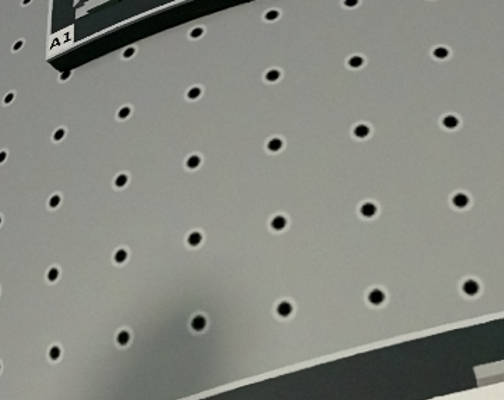

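{"name": "execute_actions", "arguments": {
  "actions": [
    {"rows": [
[-0.42,1.586,1.126,-0.46,-0.36,1.443,1,-0.1433,1.7997,0.8611,0.1392,0.0777,-1.9392,1],
[-0.42,1.586,1.126,-0.46,-0.36,1.443,1,-0.1442,1.8019,0.8628,0.1398,0.0769,-1.9398,1],
[-0.42,1.586,1.126,-0.46,-0.36,1.443,1,-0.1456,1.8053,0.8655,0.1407,0.0756,-1.9408,1],
[-0.42,1.586,1.126,-0.46,-0.36,1.443,1,-0.1475,1.8098,0.8691,0.1419,0.0739,-1.942,1],
[-0.42,1.586,1.126,-0.46,-0.36,1.443,1,-0.1498,1.8154,0.8735,0.1434,0.0719,-1.9436,1],
[-0.42,1.586,1.126,-0.46,-0.36,1.443,1,-0.1525,1.8219,0.8786,0.145,0.0695,-1.9453,1],
[-0.42,1.586,1.126,-0.46,-0.36,1.443,1,-0.1555,1.8291,0.8843,0.1469,0.067,-1.9473,1],
[-0.42,1.586,1.126,-0.46,-0.36,1.443,1,-0.1587,1.8369,0.8905,0.1489,0.0642,-1.9493,1],
[-0.42,1.586,1.126,-0.46,-0.36,1.443,1,-0.1622,1.8453,0.8971,0.1509,0.0613,-1.9515,1],
[-0.42,1.586,1.126,-0.46,-0.36,1.443,1,-0.1658,1.854,0.904,0.153,0.0584,-1.9537,1],
[-0.42,1.586,1.126,-0.46,-0.36,1.443,1,-0.1695,1.863,0.9111,0.1551,0.0555,-1.9558,1],
[-0.42,1.586,1.126,-0.46,-0.36,1.443,1,-0.1733,1.8722,0.9184,0.1571,0.0526,-1.958,1],
[-0.42,1.586,1.126,-0.46,-0.36,1.443,1,-0.1771,1.8813,0.9256,0.1591,0.0498,-1.96,1],
[-0.42,1.586,1.126,-0.46,-0.36,1.443,1,-0.1808,1.8903,0.9327,0.161,0.0473,-1.962,1],
[-0.42,1.586,1.126,-0.46,-0.36,1.443,1,-0.1844,1.899,0.9396,0.1626,0.0449,-1.9637,1]
], "steps": 15}
  ],
  "pictures": false
}}

{"name": "execute_actions", "arguments": {
  "actions": [
    {"rows": [
[-0.42,1.586,1.126,-0.46,-0.36,1.443,1,-0.1879,1.9074,0.9462,0.1641,0.0429,-1.9653,1],
[-0.42,1.586,1.126,-0.46,-0.36,1.443,1,-0.1911,1.9152,0.9524,0.1653,0.0412,-1.9665,1],
[-0.42,1.586,1.126,-0.46,-0.36,1.443,1,-0.1941,1.9224,0.9581,0.1662,0.0399,-1.9675,1],
[-0.42,1.586,1.126,-0.46,-0.36,1.443,1,-0.1968,1.9289,0.9632,0.1668,0.0391,-1.9681,1],
[-0.42,1.586,1.126,-0.46,-0.36,1.443,1,-0.1991,1.9345,0.9676,0.167,0.0388,-1.9683,1],
[-0.42,1.586,1.126,-0.46,-0.36,1.443,1,-0.201,1.939,0.9712,0.167,0.0388,-1.9683,1],
[-0.42,1.586,1.126,-0.46,-0.36,1.443,1,-0.2024,1.9424,0.9739,0.167,0.0388,-1.9683,1],
[-0.42,1.586,1.126,-0.46,-0.36,1.443,1,-0.2033,1.9446,0.9756,0.167,0.0388,-1.9683,1],
[-0.42,1.586,1.126,-0.46,-0.36,1.443,1,-0.2036,1.9453,0.9762,0.167,0.0388,-1.9683,1],
[-0.42,1.586,1.126,-0.46,-0.36,1.443,1,-0.2036,1.9453,0.9762,0.167,0.0388,-1.9683,1],
[-0.42,1.586,1.126,-0.46,-0.36,1.443,1,-0.2036,1.9453,0.9762,0.167,0.0388,-1.9683,1],
[-0.42,1.586,1.126,-0.46,-0.36,1.443,1,-0.2036,1.9453,0.9762,0.167,0.0388,-1.9683,0.95],
[-0.42,1.586,1.126,-0.46,-0.36,1.443,1,-0.2036,1.9453,0.9762,0.167,0.0388,-1.9683,0.91],
[-0.42,1.586,1.126,-0.46,-0.36,1.443,1,-0.2036,1.9453,0.9762,0.167,0.0388,-1.9683,0.88],
[-0.42,1.586,1.126,-0.46,-0.36,1.443,1,-0.2036,1.9453,0.9762,0.167,0.0388,-1.9683,0.855]
], "steps": 15}
  ],
  "pictures": false
}}

{"name": "execute_actions", "arguments": {
  "actions": [
    {"rows": [
[-0.42,1.586,1.126,-0.46,-0.36,1.443,1,-0.2036,1.9453,0.9762,0.167,0.0388,-1.9683,0.835],
[-0.42,1.586,1.126,-0.46,-0.36,1.443,1,-0.2036,1.9453,0.9762,0.167,0.0388,-1.9683,0.815],
[-0.42,1.586,1.126,-0.46,-0.36,1.443,1,-0.2036,1.9453,0.9762,0.167,0.0388,-1.9683,0.8],
[-0.42,1.586,1.126,-0.46,-0.36,1.443,1,-0.2036,1.9453,0.9762,0.167,0.0388,-1.9683,0.785],
[-0.42,1.586,1.126,-0.46,-0.36,1.443,1,-0.2036,1.9453,0.9762,0.167,0.0388,-1.9683,0.773],
[-0.42,1.586,1.126,-0.46,-0.36,1.443,1,-0.2036,1.9453,0.9762,0.167,0.0388,-1.9683,0.762],
[-0.42,1.586,1.126,-0.46,-0.36,1.443,1,-0.2036,1.9453,0.9762,0.167,0.0388,-1.9683,0.752],
[-0.42,1.586,1.126,-0.46,-0.36,1.443,1,-0.2036,1.9453,0.9762,0.167,0.0388,-1.9683,0.743],
[-0.42,1.586,1.126,-0.46,-0.36,1.443,1,-0.2036,1.9453,0.9762,0.167,0.0388,-1.9683,0.734],
[-0.42,1.586,1.126,-0.46,-0.36,1.443,1,-0.2036,1.9453,0.9762,0.167,0.0388,-1.9683,0.725],
[-0.42,1.586,1.126,-0.46,-0.36,1.443,1,-0.2036,1.9453,0.9762,0.167,0.0388,-1.9683,0.716],
[-0.42,1.586,1.126,-0.46,-0.36,1.443,1,-0.2036,1.9453,0.9762,0.167,0.0388,-1.9683,0.708],
[-0.42,1.586,1.126,-0.46,-0.36,1.443,1,-0.2036,1.9453,0.9762,0.167,0.0388,-1.9683,0.705]
], "steps": 15}
  ],
  "pictures": true
}}

Scene clock: 308.90 s of 13200.00 s.
left_arm: end_effector_position=(+0.3660, +0.2676, +0.2460) grip_measured=+1.000 end_effector_quat_wxyz=(+0.146, +0.687, +0.697, -0.149) | right_arm: end_effector_position=(+0.3232, -0.2569, +0.0581) grip_measured=+1.000 end_effector_quat_wxyz=(-0.115, +0.748, -0.640, -0.132)
Joint positions: left_arm=[-0.398  1.586  1.126 -0.442 -0.384  1.438  0.094] | right_arm=[-0.173  1.862  0.905  0.148  0.073 -1.947  0.094]
Joint velocities: left_arm=[ 0.007  0.002  0.017 -0.007 -0.007  0.022  0.   ] | right_arm=[-0.115  0.252  0.227  0.066 -0.11  -0.007  0.   ]
Motor temperatures (°C, as the motors report them): left_arm=[30 34 22 23 23 23] | right_arm=[29 34 25 20 25 23]
Steps of this call (steps 1 to 90: nothing new was sent; then 117.00 s passed at rest; steps 91 to 105: all 15 steps of this action). Readings (joint positions):
91: left_arm=[-0.398 1.586 1.126 -0.441 -0.384 1.438] | right_arm=[-0.139 1.777 0.841 0.134 0.097 -1.930]
92: left_arm=[-0.398 1.586 1.126 -0.441 -0.384 1.438] | right_arm=[-0.139 1.777 0.841 0.134 0.096 -1.930]
94: left_arm=[-0.398 1.586 1.126 -0.441 -0.384 1.438] | right_arm=[-0.139 1.777 0.841 0.134 0.096 -1.931]
98: left_arm=[-0.398 1.586 1.126 -0.442 -0.384 1.438] | right_arm=[-0.147 1.799 0.857 0.137 0.089 -1.934]
105: the state above

Scene clock: 309.40 s of 13200.00 s.
left_arm: end_effector_position=(+0.3660, +0.2676, +0.2460) grip_measured=+1.000 end_effector_quat_wxyz=(+0.146, +0.687, +0.697, -0.149) | right_arm: end_effector_position=(+0.3248, -0.2603, +0.0407) grip_measured=+0.870 end_effector_quat_wxyz=(-0.114, +0.745, -0.644, -0.132)
Joint positions: left_arm=[-0.398  1.586  1.126 -0.442 -0.384  1.438  0.094] | right_arm=[-0.2    1.924  0.952  0.165  0.057 -1.958  0.088]
Joint velocities: left_arm=[ 0.007 -0.022  0.007  0.037 -0.007  0.007  0.   ] | right_arm=[ 0.012 -0.002 -0.012  0.037 -0.022  0.051 -0.023]
Motor temperatures (°C, as the motors report them): left_arm=[30 34 22 23 23 23] | right_arm=[29 34 25 20 25 23]
Steps of this call (steps 1 to 15: all 15 steps of this action). Readings (joint positions):
1: left_arm=[-0.398 1.586 1.126 -0.442 -0.384 1.438] | right_arm=[-0.177 1.871 0.912 0.150 0.071 -1.948]
2: left_arm=[-0.398 1.586 1.126 -0.442 -0.384 1.438] | right_arm=[-0.181 1.880 0.919 0.152 0.069 -1.950]
4: left_arm=[-0.398 1.586 1.126 -0.442 -0.384 1.438] | right_arm=[-0.187 1.895 0.931 0.155 0.065 -1.953]
8: left_arm=[-0.398 1.586 1.126 -0.442 -0.384 1.438] | right_arm=[-0.197 1.918 0.949 0.159 0.061 -1.956]
15: the state above

Scene clock: 309.90 s of 13200.00 s.
left_arm: end_effector_position=(+0.3660, +0.2676, +0.2460) grip_measured=+1.000 end_effector_quat_wxyz=(+0.146, +0.687, +0.697, -0.149) | right_arm: end_effector_position=(+0.3261, -0.2601, +0.0407) grip_measured=+0.731 end_effector_quat_wxyz=(-0.116, +0.745, -0.644, -0.130)
Joint positions: left_arm=[-0.398  1.586  1.126 -0.442 -0.384  1.438  0.094] | right_arm=[-0.2    1.924  0.952  0.17   0.054 -1.959  0.081]
Joint velocities: left_arm=[ 0.017 -0.002  0.007 -0.022  0.037  0.022  0.   ] | right_arm=[ 0.012 -0.002  0.007 -0.022 -0.037  0.022 -0.   ]
Motor temperatures (°C, as the motors report them): left_arm=[30 34 22 23 23 23] | right_arm=[29 34 25 20 25 23]
Steps of this call (steps 1 to 15: all 15 steps of this action). Readings (joint positions):
1: left_arm=[-0.398 1.586 1.126 -0.442 -0.384 1.438] | right_arm=[-0.200 1.924 0.952 0.167 0.056 -1.959]
2: left_arm=[-0.398 1.586 1.126 -0.442 -0.384 1.438] | right_arm=[-0.200 1.924 0.952 0.168 0.055 -1.959]
4: left_arm=[-0.398 1.586 1.126 -0.442 -0.384 1.438] | right_arm=[-0.200 1.924 0.952 0.170 0.054 -1.959]
8: left_arm=[-0.398 1.586 1.126 -0.442 -0.384 1.438] | right_arm=[-0.200 1.924 0.952 0.170 0.054 -1.959]
15: the state above

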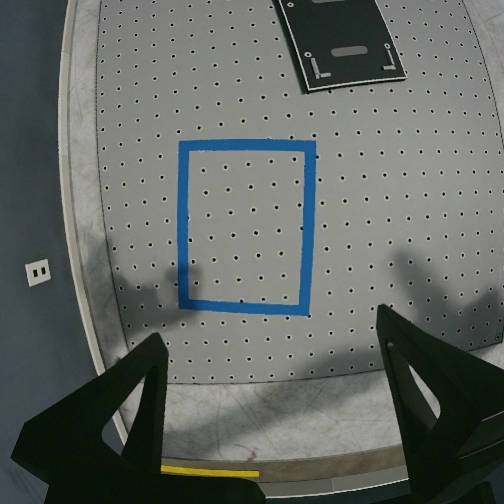

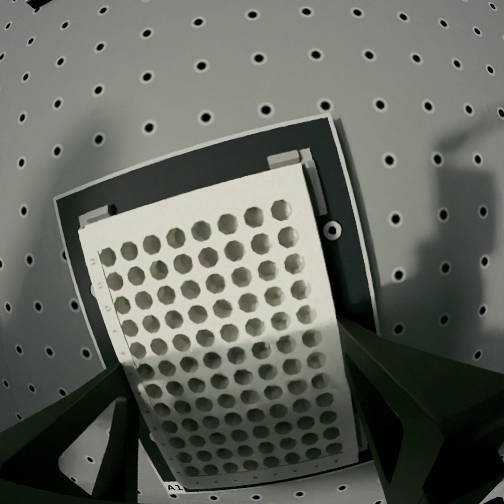

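{"name": "zoom_image", "arguments": {
  "camera": "cam_right_wrist",
  "region": [86, 236, 128, 278]
}}

{"name": "zoom_image", "arguments": {
  "camera": "cam_right_wrist",
  "region": [260, 189, 302, 231]
}}

{"name": "zoom_image", "arguments": {
  "camera": "cam_right_wrist",
  "region": [170, 450, 212, 492]
}}

{"name": "zoom_image", "arguments": {
  "camera": "cam_right_wrist",
  "region": [312, 428, 354, 470]
}}

{"name": "zoom_image", "arguments": {
  "camera": "cam_right_wrist",
  "region": [300, 280, 400, 380]
}}

{"name": "zoom_image", "arguments": {
  "camera": "cam_right_wrist",
  "region": [80, 330, 180, 430]
}}

Region (86, 236, 128, 278) of cam_right_wrist's 504x504 image, scaled by 12.000, with more detail than that image has.

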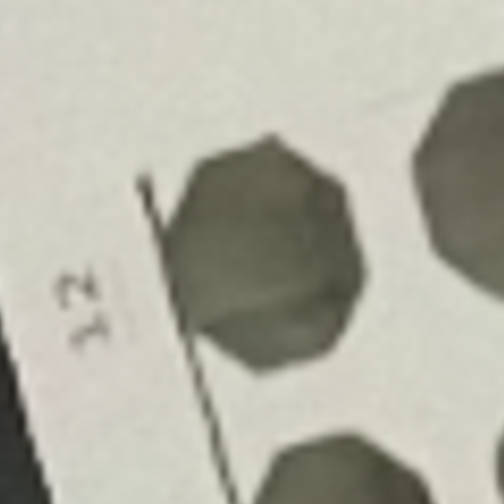

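Region (260, 189, 302, 231) of cam_right_wrist's 504x504 image, scaled by 12.000, with more detail than that image has.

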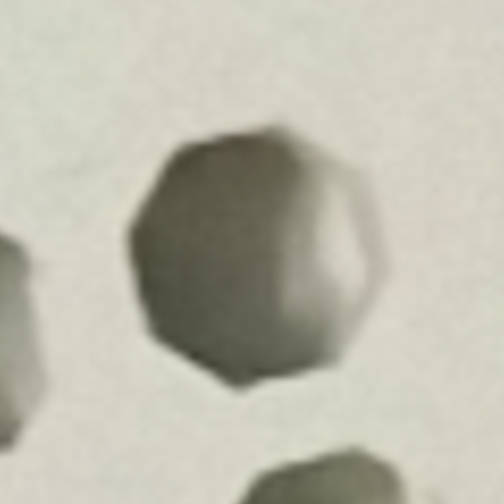

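Region (170, 450, 212, 492) of cam_right_wrist's 504x504 image, scaled by 12.000, with more detail than that image has.

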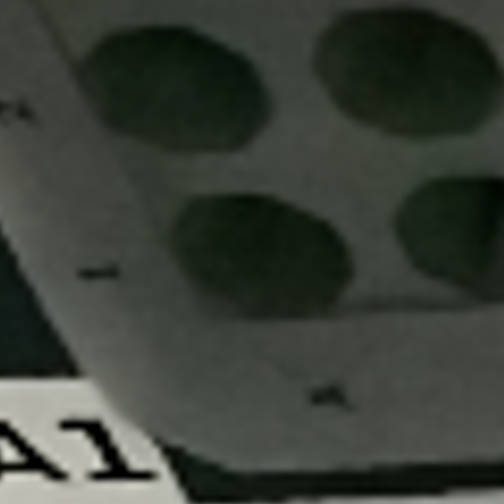

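Region (312, 428, 354, 470) of cam_right_wrist's 504x504 image, scaled by 12.000, with more detail than that image has.

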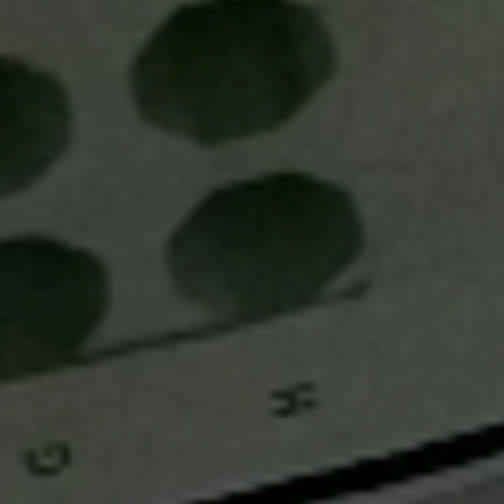

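Region (300, 280, 400, 380) of cam_right_wrist's 504x504 image, scaled by 5.040, with more detail than that image has.

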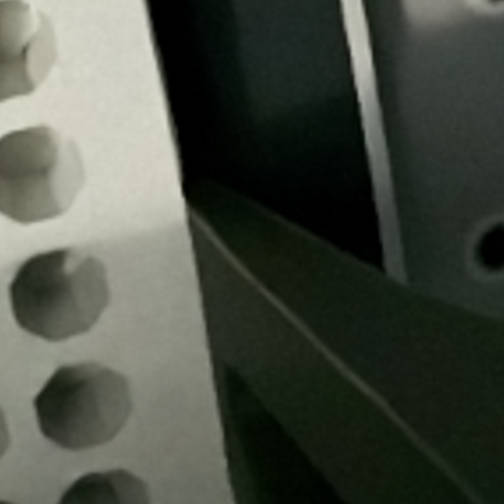

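Region (80, 330, 180, 430) of cam_right_wrist's 504x504 image, scaled by 5.040, with more detail than that image has.

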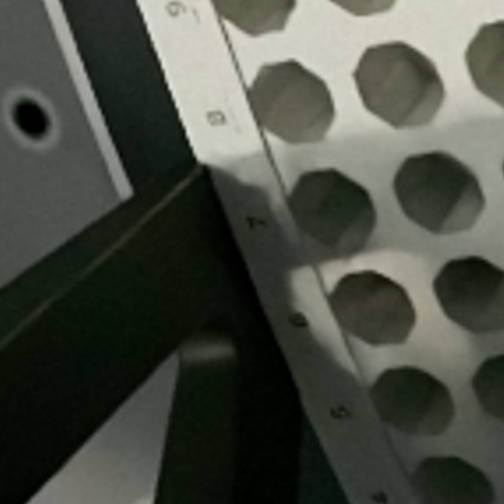

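{"name": "execute_actions", "arguments": {
  "actions": [
    {"rows": [
[-0.42,1.586,1.126,-0.46,-0.36,1.443,1,-0.1984,1.9319,0.9735,0.1611,0.0433,-1.9621,0.698],
[-0.42,1.586,1.126,-0.46,-0.36,1.443,1,-0.193,1.918,0.9707,0.1515,0.0487,-1.9551,0.69],
[-0.42,1.586,1.126,-0.46,-0.36,1.443,1,-0.1869,1.9022,0.968,0.1368,0.0555,-1.9468,0.69],
[-0.42,1.586,1.126,-0.46,-0.36,1.443,1,-0.1857,1.899,0.968,0.1285,0.0577,-1.9447,0.69],
[-0.42,1.586,1.126,-0.46,-0.36,1.443,1,-0.1841,1.8948,0.968,0.1192,0.0602,-1.9425,0.69],
[-0.42,1.586,1.126,-0.46,-0.36,1.443,1,-0.1822,1.8899,0.968,0.1093,0.0628,-1.94,0.69],
[-0.42,1.586,1.126,-0.46,-0.36,1.443,1,-0.1801,1.8844,0.968,0.099,0.0655,-1.9375,0.69],
[-0.42,1.586,1.126,-0.46,-0.36,1.443,1,-0.1778,1.8786,0.968,0.0887,0.0682,-1.935,0.69],
[-0.42,1.586,1.126,-0.46,-0.36,1.443,1,-0.1755,1.8725,0.968,0.0788,0.0708,-1.9325,0.69],
[-0.42,1.586,1.126,-0.46,-0.36,1.443,1,-0.1732,1.8664,0.968,0.0695,0.0733,-1.9303,0.69],
[-0.42,1.586,1.126,-0.46,-0.36,1.443,1,-0.1709,1.8606,0.968,0.0612,0.0755,-1.9282,0.69],
[-0.42,1.586,1.126,-0.46,-0.36,1.443,1,-0.1688,1.8551,0.968,0.0542,0.0777,-1.926,0.69],
[-0.42,1.586,1.126,-0.46,-0.36,1.443,1,-0.1669,1.8502,0.97,0.0487,0.0803,-1.9233,0.69],
[-0.42,1.586,1.126,-0.46,-0.36,1.443,1,-0.1647,1.846,0.972,0.0452,0.0831,-1.92,0.69],
[-0.42,1.586,1.126,-0.46,-0.36,1.443,1,-0.1618,1.8428,0.9745,0.044,0.0859,-1.9163,0.69]
], "steps": 15}
  ],
  "pictures": false
}}

{"name": "execute_actions", "arguments": {
  "actions": [
    {"rows": [
[-0.42,1.586,1.126,-0.46,-0.36,1.443,1,-0.1581,1.8407,0.9765,0.0436,0.0893,-1.912,0.69],
[-0.42,1.586,1.126,-0.46,-0.36,1.443,1,-0.1538,1.84,0.9775,0.0432,0.0934,-1.9068,0.69],
[-0.42,1.586,1.126,-0.46,-0.36,1.443,1,-0.1486,1.84,0.9791,0.0428,0.0982,-1.9005,0.69],
[-0.42,1.586,1.126,-0.46,-0.36,1.443,1,-0.1423,1.85,0.9813,0.0424,0.1038,-1.8933,0.69],
[-0.42,1.586,1.126,-0.46,-0.36,1.443,1,-0.1348,1.86,0.9842,0.042,0.1101,-1.8851,0.69],
[-0.42,1.586,1.126,-0.46,-0.36,1.443,1,-0.1261,1.871,0.9877,0.0416,0.1172,-1.876,0.69],
[-0.42,1.586,1.126,-0.46,-0.36,1.443,1,-0.1163,1.882,0.9918,0.0412,0.125,-1.8659,0.69],
[-0.42,1.586,1.126,-0.46,-0.36,1.443,1,-0.1053,1.8855,0.9966,0.0409,0.1336,-1.8548,0.69],
[-0.42,1.586,1.126,-0.46,-0.36,1.443,1,-0.0932,1.889,1.002,0.0405,0.1429,-1.8429,0.69],
[-0.42,1.586,1.126,-0.46,-0.36,1.443,1,-0.0799,1.8935,1.008,0.04,0.1529,-1.83,0.69],
[-0.42,1.586,1.126,-0.46,-0.36,1.443,1,-0.0655,1.899,1.0147,0.0394,0.1636,-1.8161,0.69],
[-0.42,1.586,1.126,-0.46,-0.36,1.443,1,-0.05,1.9056,1.0223,0.0388,0.1749,-1.8015,0.69],
[-0.42,1.586,1.126,-0.46,-0.36,1.443,1,-0.0334,1.9135,1.031,0.0381,0.1869,-1.7861,0.69],
[-0.42,1.586,1.126,-0.46,-0.36,1.443,1,-0.0158,1.9227,1.0408,0.0373,0.1993,-1.7701,0.69],
[-0.42,1.586,1.126,-0.46,-0.36,1.443,1,0.0027,1.9331,1.0517,0.0365,0.212,-1.7537,0.69]
], "steps": 15}
  ],
  "pictures": false
}}

{"name": "execute_actions", "arguments": {
  "actions": [
    {"rows": [
[-0.42,1.586,1.126,-0.46,-0.36,1.443,1,0.0219,1.9448,1.0637,0.0356,0.2249,-1.7371,0.69],
[-0.42,1.586,1.126,-0.46,-0.36,1.443,1,0.0416,1.9578,1.0768,0.0346,0.2378,-1.7204,0.69],
[-0.42,1.586,1.126,-0.46,-0.36,1.443,1,0.0616,1.9721,1.091,0.0334,0.2507,-1.7038,0.69],
[-0.42,1.586,1.126,-0.46,-0.36,1.443,1,0.0816,1.9876,1.1063,0.032,0.2636,-1.6871,0.69],
[-0.42,1.586,1.126,-0.46,-0.36,1.443,1,0.1016,2.0044,1.1227,0.0302,0.2763,-1.6706,0.69],
[-0.42,1.586,1.126,-0.46,-0.36,1.443,1,0.1216,2.0225,1.1402,0.0277,0.2889,-1.6544,0.69],
[-0.42,1.586,1.126,-0.46,-0.36,1.443,1,0.1414,2.0418,1.1588,0.0245,0.3012,-1.6385,0.69],
[-0.42,1.586,1.126,-0.46,-0.36,1.443,1,0.1612,2.062,1.1784,0.0206,0.3132,-1.623,0.69],
[-0.42,1.586,1.126,-0.46,-0.36,1.443,1,0.1806,2.0829,1.1991,0.0162,0.3249,-1.608,0.69],
[-0.42,1.586,1.126,-0.46,-0.36,1.443,1,0.1995,2.1044,1.2208,0.0112,0.3363,-1.5933,0.69],
[-0.42,1.586,1.126,-0.46,-0.36,1.443,1,0.2179,2.1266,1.2436,0.0057,0.3473,-1.5791,0.69],
[-0.42,1.586,1.126,-0.46,-0.36,1.443,1,0.2358,2.149,1.2675,-0.0003,0.3579,-1.5654,0.69],
[-0.42,1.586,1.126,-0.46,-0.36,1.443,1,0.2532,2.1721,1.2925,-0.0067,0.3682,-1.5521,0.69],
[-0.42,1.586,1.126,-0.46,-0.36,1.443,1,0.2699,2.1958,1.3185,-0.0134,0.3781,-1.5393,0.69],
[-0.42,1.586,1.126,-0.46,-0.36,1.443,1,0.2861,2.2202,1.3456,-0.0205,0.3877,-1.527,0.69]
], "steps": 15}
  ],
  "pictures": false
}}

{"name": "execute_actions", "arguments": {
  "actions": [
    {"rows": [
[-0.42,1.586,1.126,-0.46,-0.36,1.443,1,0.3018,2.2452,1.3738,-0.0279,0.3968,-1.5152,0.69],
[-0.42,1.586,1.126,-0.46,-0.36,1.443,1,0.3169,2.2709,1.403,-0.0357,0.4057,-1.5038,0.69],
[-0.42,1.586,1.126,-0.46,-0.36,1.443,1,0.3314,2.2972,1.4333,-0.044,0.4141,-1.4929,0.69],
[-0.42,1.586,1.126,-0.46,-0.36,1.443,1,0.3454,2.3242,1.4647,-0.0529,0.422,-1.4824,0.69],
[-0.42,1.586,1.126,-0.46,-0.36,1.443,1,0.3588,2.3518,1.4971,-0.0624,0.4294,-1.4724,0.69],
[-0.42,1.586,1.126,-0.46,-0.36,1.443,1,0.3717,2.38,1.5309,-0.0726,0.4363,-1.4629,0.69],
[-0.42,1.586,1.126,-0.46,-0.36,1.443,1,0.384,2.4087,1.5662,-0.0836,0.4427,-1.4539,0.69],
[-0.42,1.586,1.126,-0.46,-0.36,1.443,1,0.3957,2.4378,1.603,-0.0957,0.4486,-1.4454,0.69],
[-0.42,1.586,1.126,-0.46,-0.36,1.443,1,0.4068,2.4672,1.6412,-0.1087,0.454,-1.4374,0.69],
[-0.42,1.586,1.126,-0.46,-0.36,1.443,1,0.4173,2.4968,1.6807,-0.1223,0.4589,-1.4299,0.69],
[-0.42,1.586,1.126,-0.46,-0.36,1.443,1,0.4271,2.5264,1.7213,-0.1362,0.4633,-1.423,0.69],
[-0.42,1.586,1.126,-0.46,-0.36,1.443,1,0.4364,2.556,1.7627,-0.1503,0.4672,-1.4165,0.69],
[-0.42,1.586,1.126,-0.46,-0.36,1.443,1,0.4451,2.5853,1.8045,-0.1643,0.4706,-1.4105,0.69],
[-0.42,1.586,1.126,-0.46,-0.36,1.443,1,0.4532,2.6139,1.8461,-0.1779,0.4735,-1.405,0.69],
[-0.42,1.586,1.126,-0.46,-0.36,1.443,1,0.4607,2.6415,1.8868,-0.1907,0.4759,-1.4,0.69]
], "steps": 15}
  ],
  "pictures": false
}}

{"name": "execute_actions", "arguments": {
  "actions": [
    {"rows": [
[-0.42,1.586,1.126,-0.46,-0.36,1.443,1,0.4676,2.6678,1.9259,-0.2026,0.4779,-1.3955,0.69],
[-0.42,1.586,1.126,-0.46,-0.36,1.443,1,0.4736,2.6925,1.9628,-0.2135,0.4794,-1.3915,0.69],
[-0.42,1.586,1.126,-0.46,-0.36,1.443,1,0.479,2.7154,1.9971,-0.2233,0.4805,-1.388,0.69],
[-0.42,1.586,1.126,-0.46,-0.36,1.443,1,0.4838,2.7363,2.0285,-0.2319,0.4813,-1.385,0.69],
[-0.42,1.586,1.126,-0.46,-0.36,1.443,1,0.488,2.7551,2.0568,-0.2393,0.4813,-1.3825,0.69],
[-0.42,1.586,1.126,-0.46,-0.36,1.443,1,0.4916,2.7717,2.0818,-0.2455,0.4813,-1.3805,0.69],
[-0.42,1.586,1.126,-0.46,-0.36,1.443,1,0.4946,2.7866,2.1037,-0.2506,0.4813,-1.3792,0.69],
[-0.42,1.586,1.126,-0.46,-0.36,1.443,1,0.497,2.7994,2.1225,-0.2548,0.4813,-1.3785,0.69],
[-0.42,1.586,1.126,-0.46,-0.36,1.443,1,0.4986,2.8102,2.1384,-0.2581,0.4813,-1.3785,0.69],
[-0.42,1.586,1.126,-0.46,-0.36,1.443,1,0.4994,2.8191,2.1515,-0.2606,0.4813,-1.3785,0.69],
[-0.42,1.586,1.126,-0.46,-0.36,1.443,1,0.4994,2.8262,2.1619,-0.2624,0.4813,-1.3785,0.69],
[-0.42,1.586,1.126,-0.46,-0.36,1.443,1,0.4994,2.8317,2.1699,-0.2636,0.4813,-1.3785,0.69],
[-0.42,1.586,1.126,-0.46,-0.36,1.443,1,0.4994,2.8357,2.1757,-0.2643,0.4813,-1.3785,0.69],
[-0.42,1.586,1.126,-0.46,-0.36,1.443,1,0.4994,2.8384,2.1796,-0.2643,0.4813,-1.3785,0.69],
[-0.42,1.586,1.126,-0.46,-0.36,1.443,1,0.4994,2.8399,2.1817,-0.2643,0.4813,-1.3785,0.69]
], "steps": 15}
  ],
  "pictures": false
}}

Scene clock: 430.40 s of 13200.00 s.
left_arm: end_effector_position=(+0.3660, +0.2676, +0.2460) grip_measured=+1.000 end_effector_quat_wxyz=(+0.146, +0.687, +0.696, -0.149) | right_arm: end_effector_position=(+0.3268, -0.2634, +0.0542) grip_measured=+0.731 end_effector_quat_wxyz=(-0.102, +0.744, -0.645, -0.139)
Joint positions: left_arm=[-0.398  1.586  1.126 -0.442 -0.384  1.438  0.094] | right_arm=[-0.185  1.872  0.952  0.089  0.08  -1.936  0.081]
Joint velocities: left_arm=[-0.002 -0.007  0.002 -0.022  0.007 -0.095  0.   ] | right_arm=[ 0.085 -0.154 -0.017 -0.168  0.154  0.081 -0.   ]
Motor temperatures (°C, as the motors report them): left_arm=[31 34 22 23 23 23] | right_arm=[28 34 25 20 25 23]
Steps of this call (steps 1 to 15: the robot went on to your last target; steps 16 to 90: nothing new was sent; then 117.00 s passed at rest; steps 91 to 105: all 15 steps of this action). Readings (joint positions):
91: left_arm=[-0.398 1.586 1.126 -0.442 -0.384 1.438] | right_arm=[-0.200 1.924 0.952 0.170 0.054 -1.959]
92: left_arm=[-0.398 1.586 1.126 -0.442 -0.384 1.438] | right_arm=[-0.200 1.924 0.952 0.170 0.054 -1.959]
94: left_arm=[-0.398 1.586 1.126 -0.442 -0.384 1.438] | right_arm=[-0.200 1.924 0.952 0.169 0.055 -1.959]
98: left_arm=[-0.398 1.586 1.126 -0.442 -0.384 1.438] | right_arm=[-0.198 1.913 0.952 0.151 0.059 -1.954]
105: the state above

Scene clock: 430.90 s of 13200.00 s.
left_arm: end_effector_position=(+0.3660, +0.2676, +0.2460) grip_measured=+1.000 end_effector_quat_wxyz=(+0.146, +0.687, +0.696, -0.149) | right_arm: end_effector_position=(+0.3532, -0.2238, +0.0694) grip_measured=+0.731 end_effector_quat_wxyz=(-0.105, +0.737, -0.655, -0.129)
Joint positions: left_arm=[-0.398  1.586  1.126 -0.442 -0.384  1.438  0.094] | right_arm=[-0.049  1.893  1.015  0.058  0.176 -1.818  0.081]
Joint velocities: left_arm=[-0.002  0.002 -0.012 -0.037  0.095  0.007  0.   ] | right_arm=[0.471 0.271 0.271 0.051 0.271 0.3   0.   ]
Motor temperatures (°C, as the motors report them): left_arm=[31 34 22 23 23 23] | right_arm=[28 34 25 20 25 23]
Steps of this call (steps 1 to 15: all 15 steps of this action). Readings (joint positions):
1: left_arm=[-0.398 1.586 1.126 -0.442 -0.384 1.438] | right_arm=[-0.182 1.867 0.952 0.084 0.083 -1.933]
2: left_arm=[-0.398 1.586 1.126 -0.442 -0.384 1.438] | right_arm=[-0.179 1.864 0.952 0.081 0.086 -1.930]
4: left_arm=[-0.398 1.586 1.126 -0.442 -0.384 1.438] | right_arm=[-0.171 1.862 0.952 0.076 0.094 -1.921]
8: left_arm=[-0.398 1.586 1.126 -0.442 -0.384 1.438] | right_arm=[-0.143 1.862 0.963 0.062 0.115 -1.895]
15: the state above

Scene clock: 431.40 s of 13200.00 s.
left_arm: end_effector_position=(+0.3660, +0.2676, +0.2460) grip_measured=+1.000 end_effector_quat_wxyz=(+0.146, +0.687, +0.696, -0.149) | right_arm: end_effector_position=(+0.3810, -0.0946, +0.0771) grip_measured=+0.731 end_effector_quat_wxyz=(-0.116, +0.731, -0.660, -0.129)
Joint positions: left_arm=[-0.398  1.586  1.126 -0.442 -0.384  1.438  0.094] | right_arm=[ 0.235  2.161  1.282  0.021  0.349 -1.593  0.081]
Joint velocities: left_arm=[-0.002 -0.002  0.002 -0.022  0.037  0.037  0.   ] | right_arm=[ 0.452  0.676  0.75  -0.095  0.315  0.447  0.   ]
Motor temperatures (°C, as the motors report them): left_arm=[31 34 22 23 23 23] | right_arm=[28 34 25 20 25 23]
Steps of this call (steps 1 to 15: all 15 steps of this action). Readings (joint positions):
1: left_arm=[-0.398 1.586 1.126 -0.442 -0.384 1.438] | right_arm=[-0.031 1.903 1.025 0.058 0.188 -1.804]
2: left_arm=[-0.398 1.586 1.126 -0.442 -0.384 1.438] | right_arm=[-0.013 1.914 1.036 0.057 0.199 -1.790]
4: left_arm=[-0.398 1.586 1.126 -0.442 -0.384 1.438] | right_arm=[0.026 1.941 1.061 0.055 0.222 -1.759]
8: left_arm=[-0.398 1.586 1.126 -0.442 -0.384 1.438] | right_arm=[0.106 2.009 1.126 0.049 0.270 -1.696]
15: the state above

Scene clock: 431.90 s of 13200.00 s.
left_arm: end_effector_position=(+0.3660, +0.2676, +0.2460) grip_measured=+1.000 end_effector_quat_wxyz=(+0.146, +0.687, +0.696, -0.149) | right_arm: end_effector_position=(+0.3927, +0.0411, +0.0624) grip_measured=+0.731 end_effector_quat_wxyz=(-0.123, +0.728, -0.662, -0.127)
Joint positions: left_arm=[-0.398  1.586  1.126 -0.442 -0.384  1.438  0.094] | right_arm=[ 0.42   2.58   1.798 -0.122  0.462 -1.437  0.081]
Joint velocities: left_arm=[ 0.022  0.007 -0.012 -0.066 -0.051 -0.037  0.   ] | right_arm=[ 0.227  0.828  1.17  -0.315  0.168  0.095 -0.   ]
Motor temperatures (°C, as the motors report them): left_arm=[31 34 22 23 23 23] | right_arm=[28 34 25 20 25 23]
Steps of this call (steps 1 to 15: all 15 steps of this action). Readings (joint positions):
1: left_arm=[-0.398 1.586 1.126 -0.442 -0.384 1.438] | right_arm=[0.252 2.185 1.308 0.014 0.359 -1.579]
2: left_arm=[-0.398 1.586 1.126 -0.442 -0.384 1.438] | right_arm=[0.267 2.210 1.335 0.008 0.370 -1.566]
4: left_arm=[-0.398 1.586 1.126 -0.442 -0.384 1.438] | right_arm=[0.297 2.262 1.394 -0.006 0.389 -1.541]
8: left_arm=[-0.398 1.586 1.126 -0.442 -0.384 1.438] | right_arm=[0.350 2.371 1.524 -0.040 0.422 -1.497]
15: the state above

Scene clock: 432.40 s of 13200.00 s.
left_arm: end_effector_position=(+0.3660, +0.2676, +0.2460) grip_measured=+1.000 end_effector_quat_wxyz=(+0.146, +0.687, +0.696, -0.149) | right_arm: end_effector_position=(+0.3918, +0.1004, +0.0496) grip_measured=+0.731 end_effector_quat_wxyz=(-0.130, +0.724, -0.665, -0.129)
Joint positions: left_arm=[-0.398  1.586  1.126 -0.442 -0.384  1.438  0.094] | right_arm=[ 0.473  2.821  2.147 -0.24   0.483 -1.389  0.081]
Joint velocities: left_arm=[-0.012  0.012 -0.007 -0.051 -0.051 -0.037  0.   ] | right_arm=[ 0.002  0.085  0.129 -0.066 -0.007 -0.007 -0.001]
Motor temperatures (°C, as the motors report them): left_arm=[31 34 22 23 23 23] | right_arm=[28 34 25 20 25 23]
Steps of this call (steps 1 to 15: all 15 steps of this action). Readings (joint positions):
1: left_arm=[-0.398 1.586 1.126 -0.442 -0.384 1.438] | right_arm=[0.428 2.608 1.838 -0.135 0.466 -1.431]
2: left_arm=[-0.398 1.586 1.126 -0.442 -0.384 1.438] | right_arm=[0.435 2.636 1.877 -0.147 0.469 -1.424]
4: left_arm=[-0.398 1.586 1.126 -0.442 -0.384 1.438] | right_arm=[0.448 2.686 1.949 -0.169 0.474 -1.414]
8: left_arm=[-0.398 1.586 1.126 -0.442 -0.384 1.438] | right_arm=[0.465 2.762 2.061 -0.206 0.479 -1.399]
15: the state above


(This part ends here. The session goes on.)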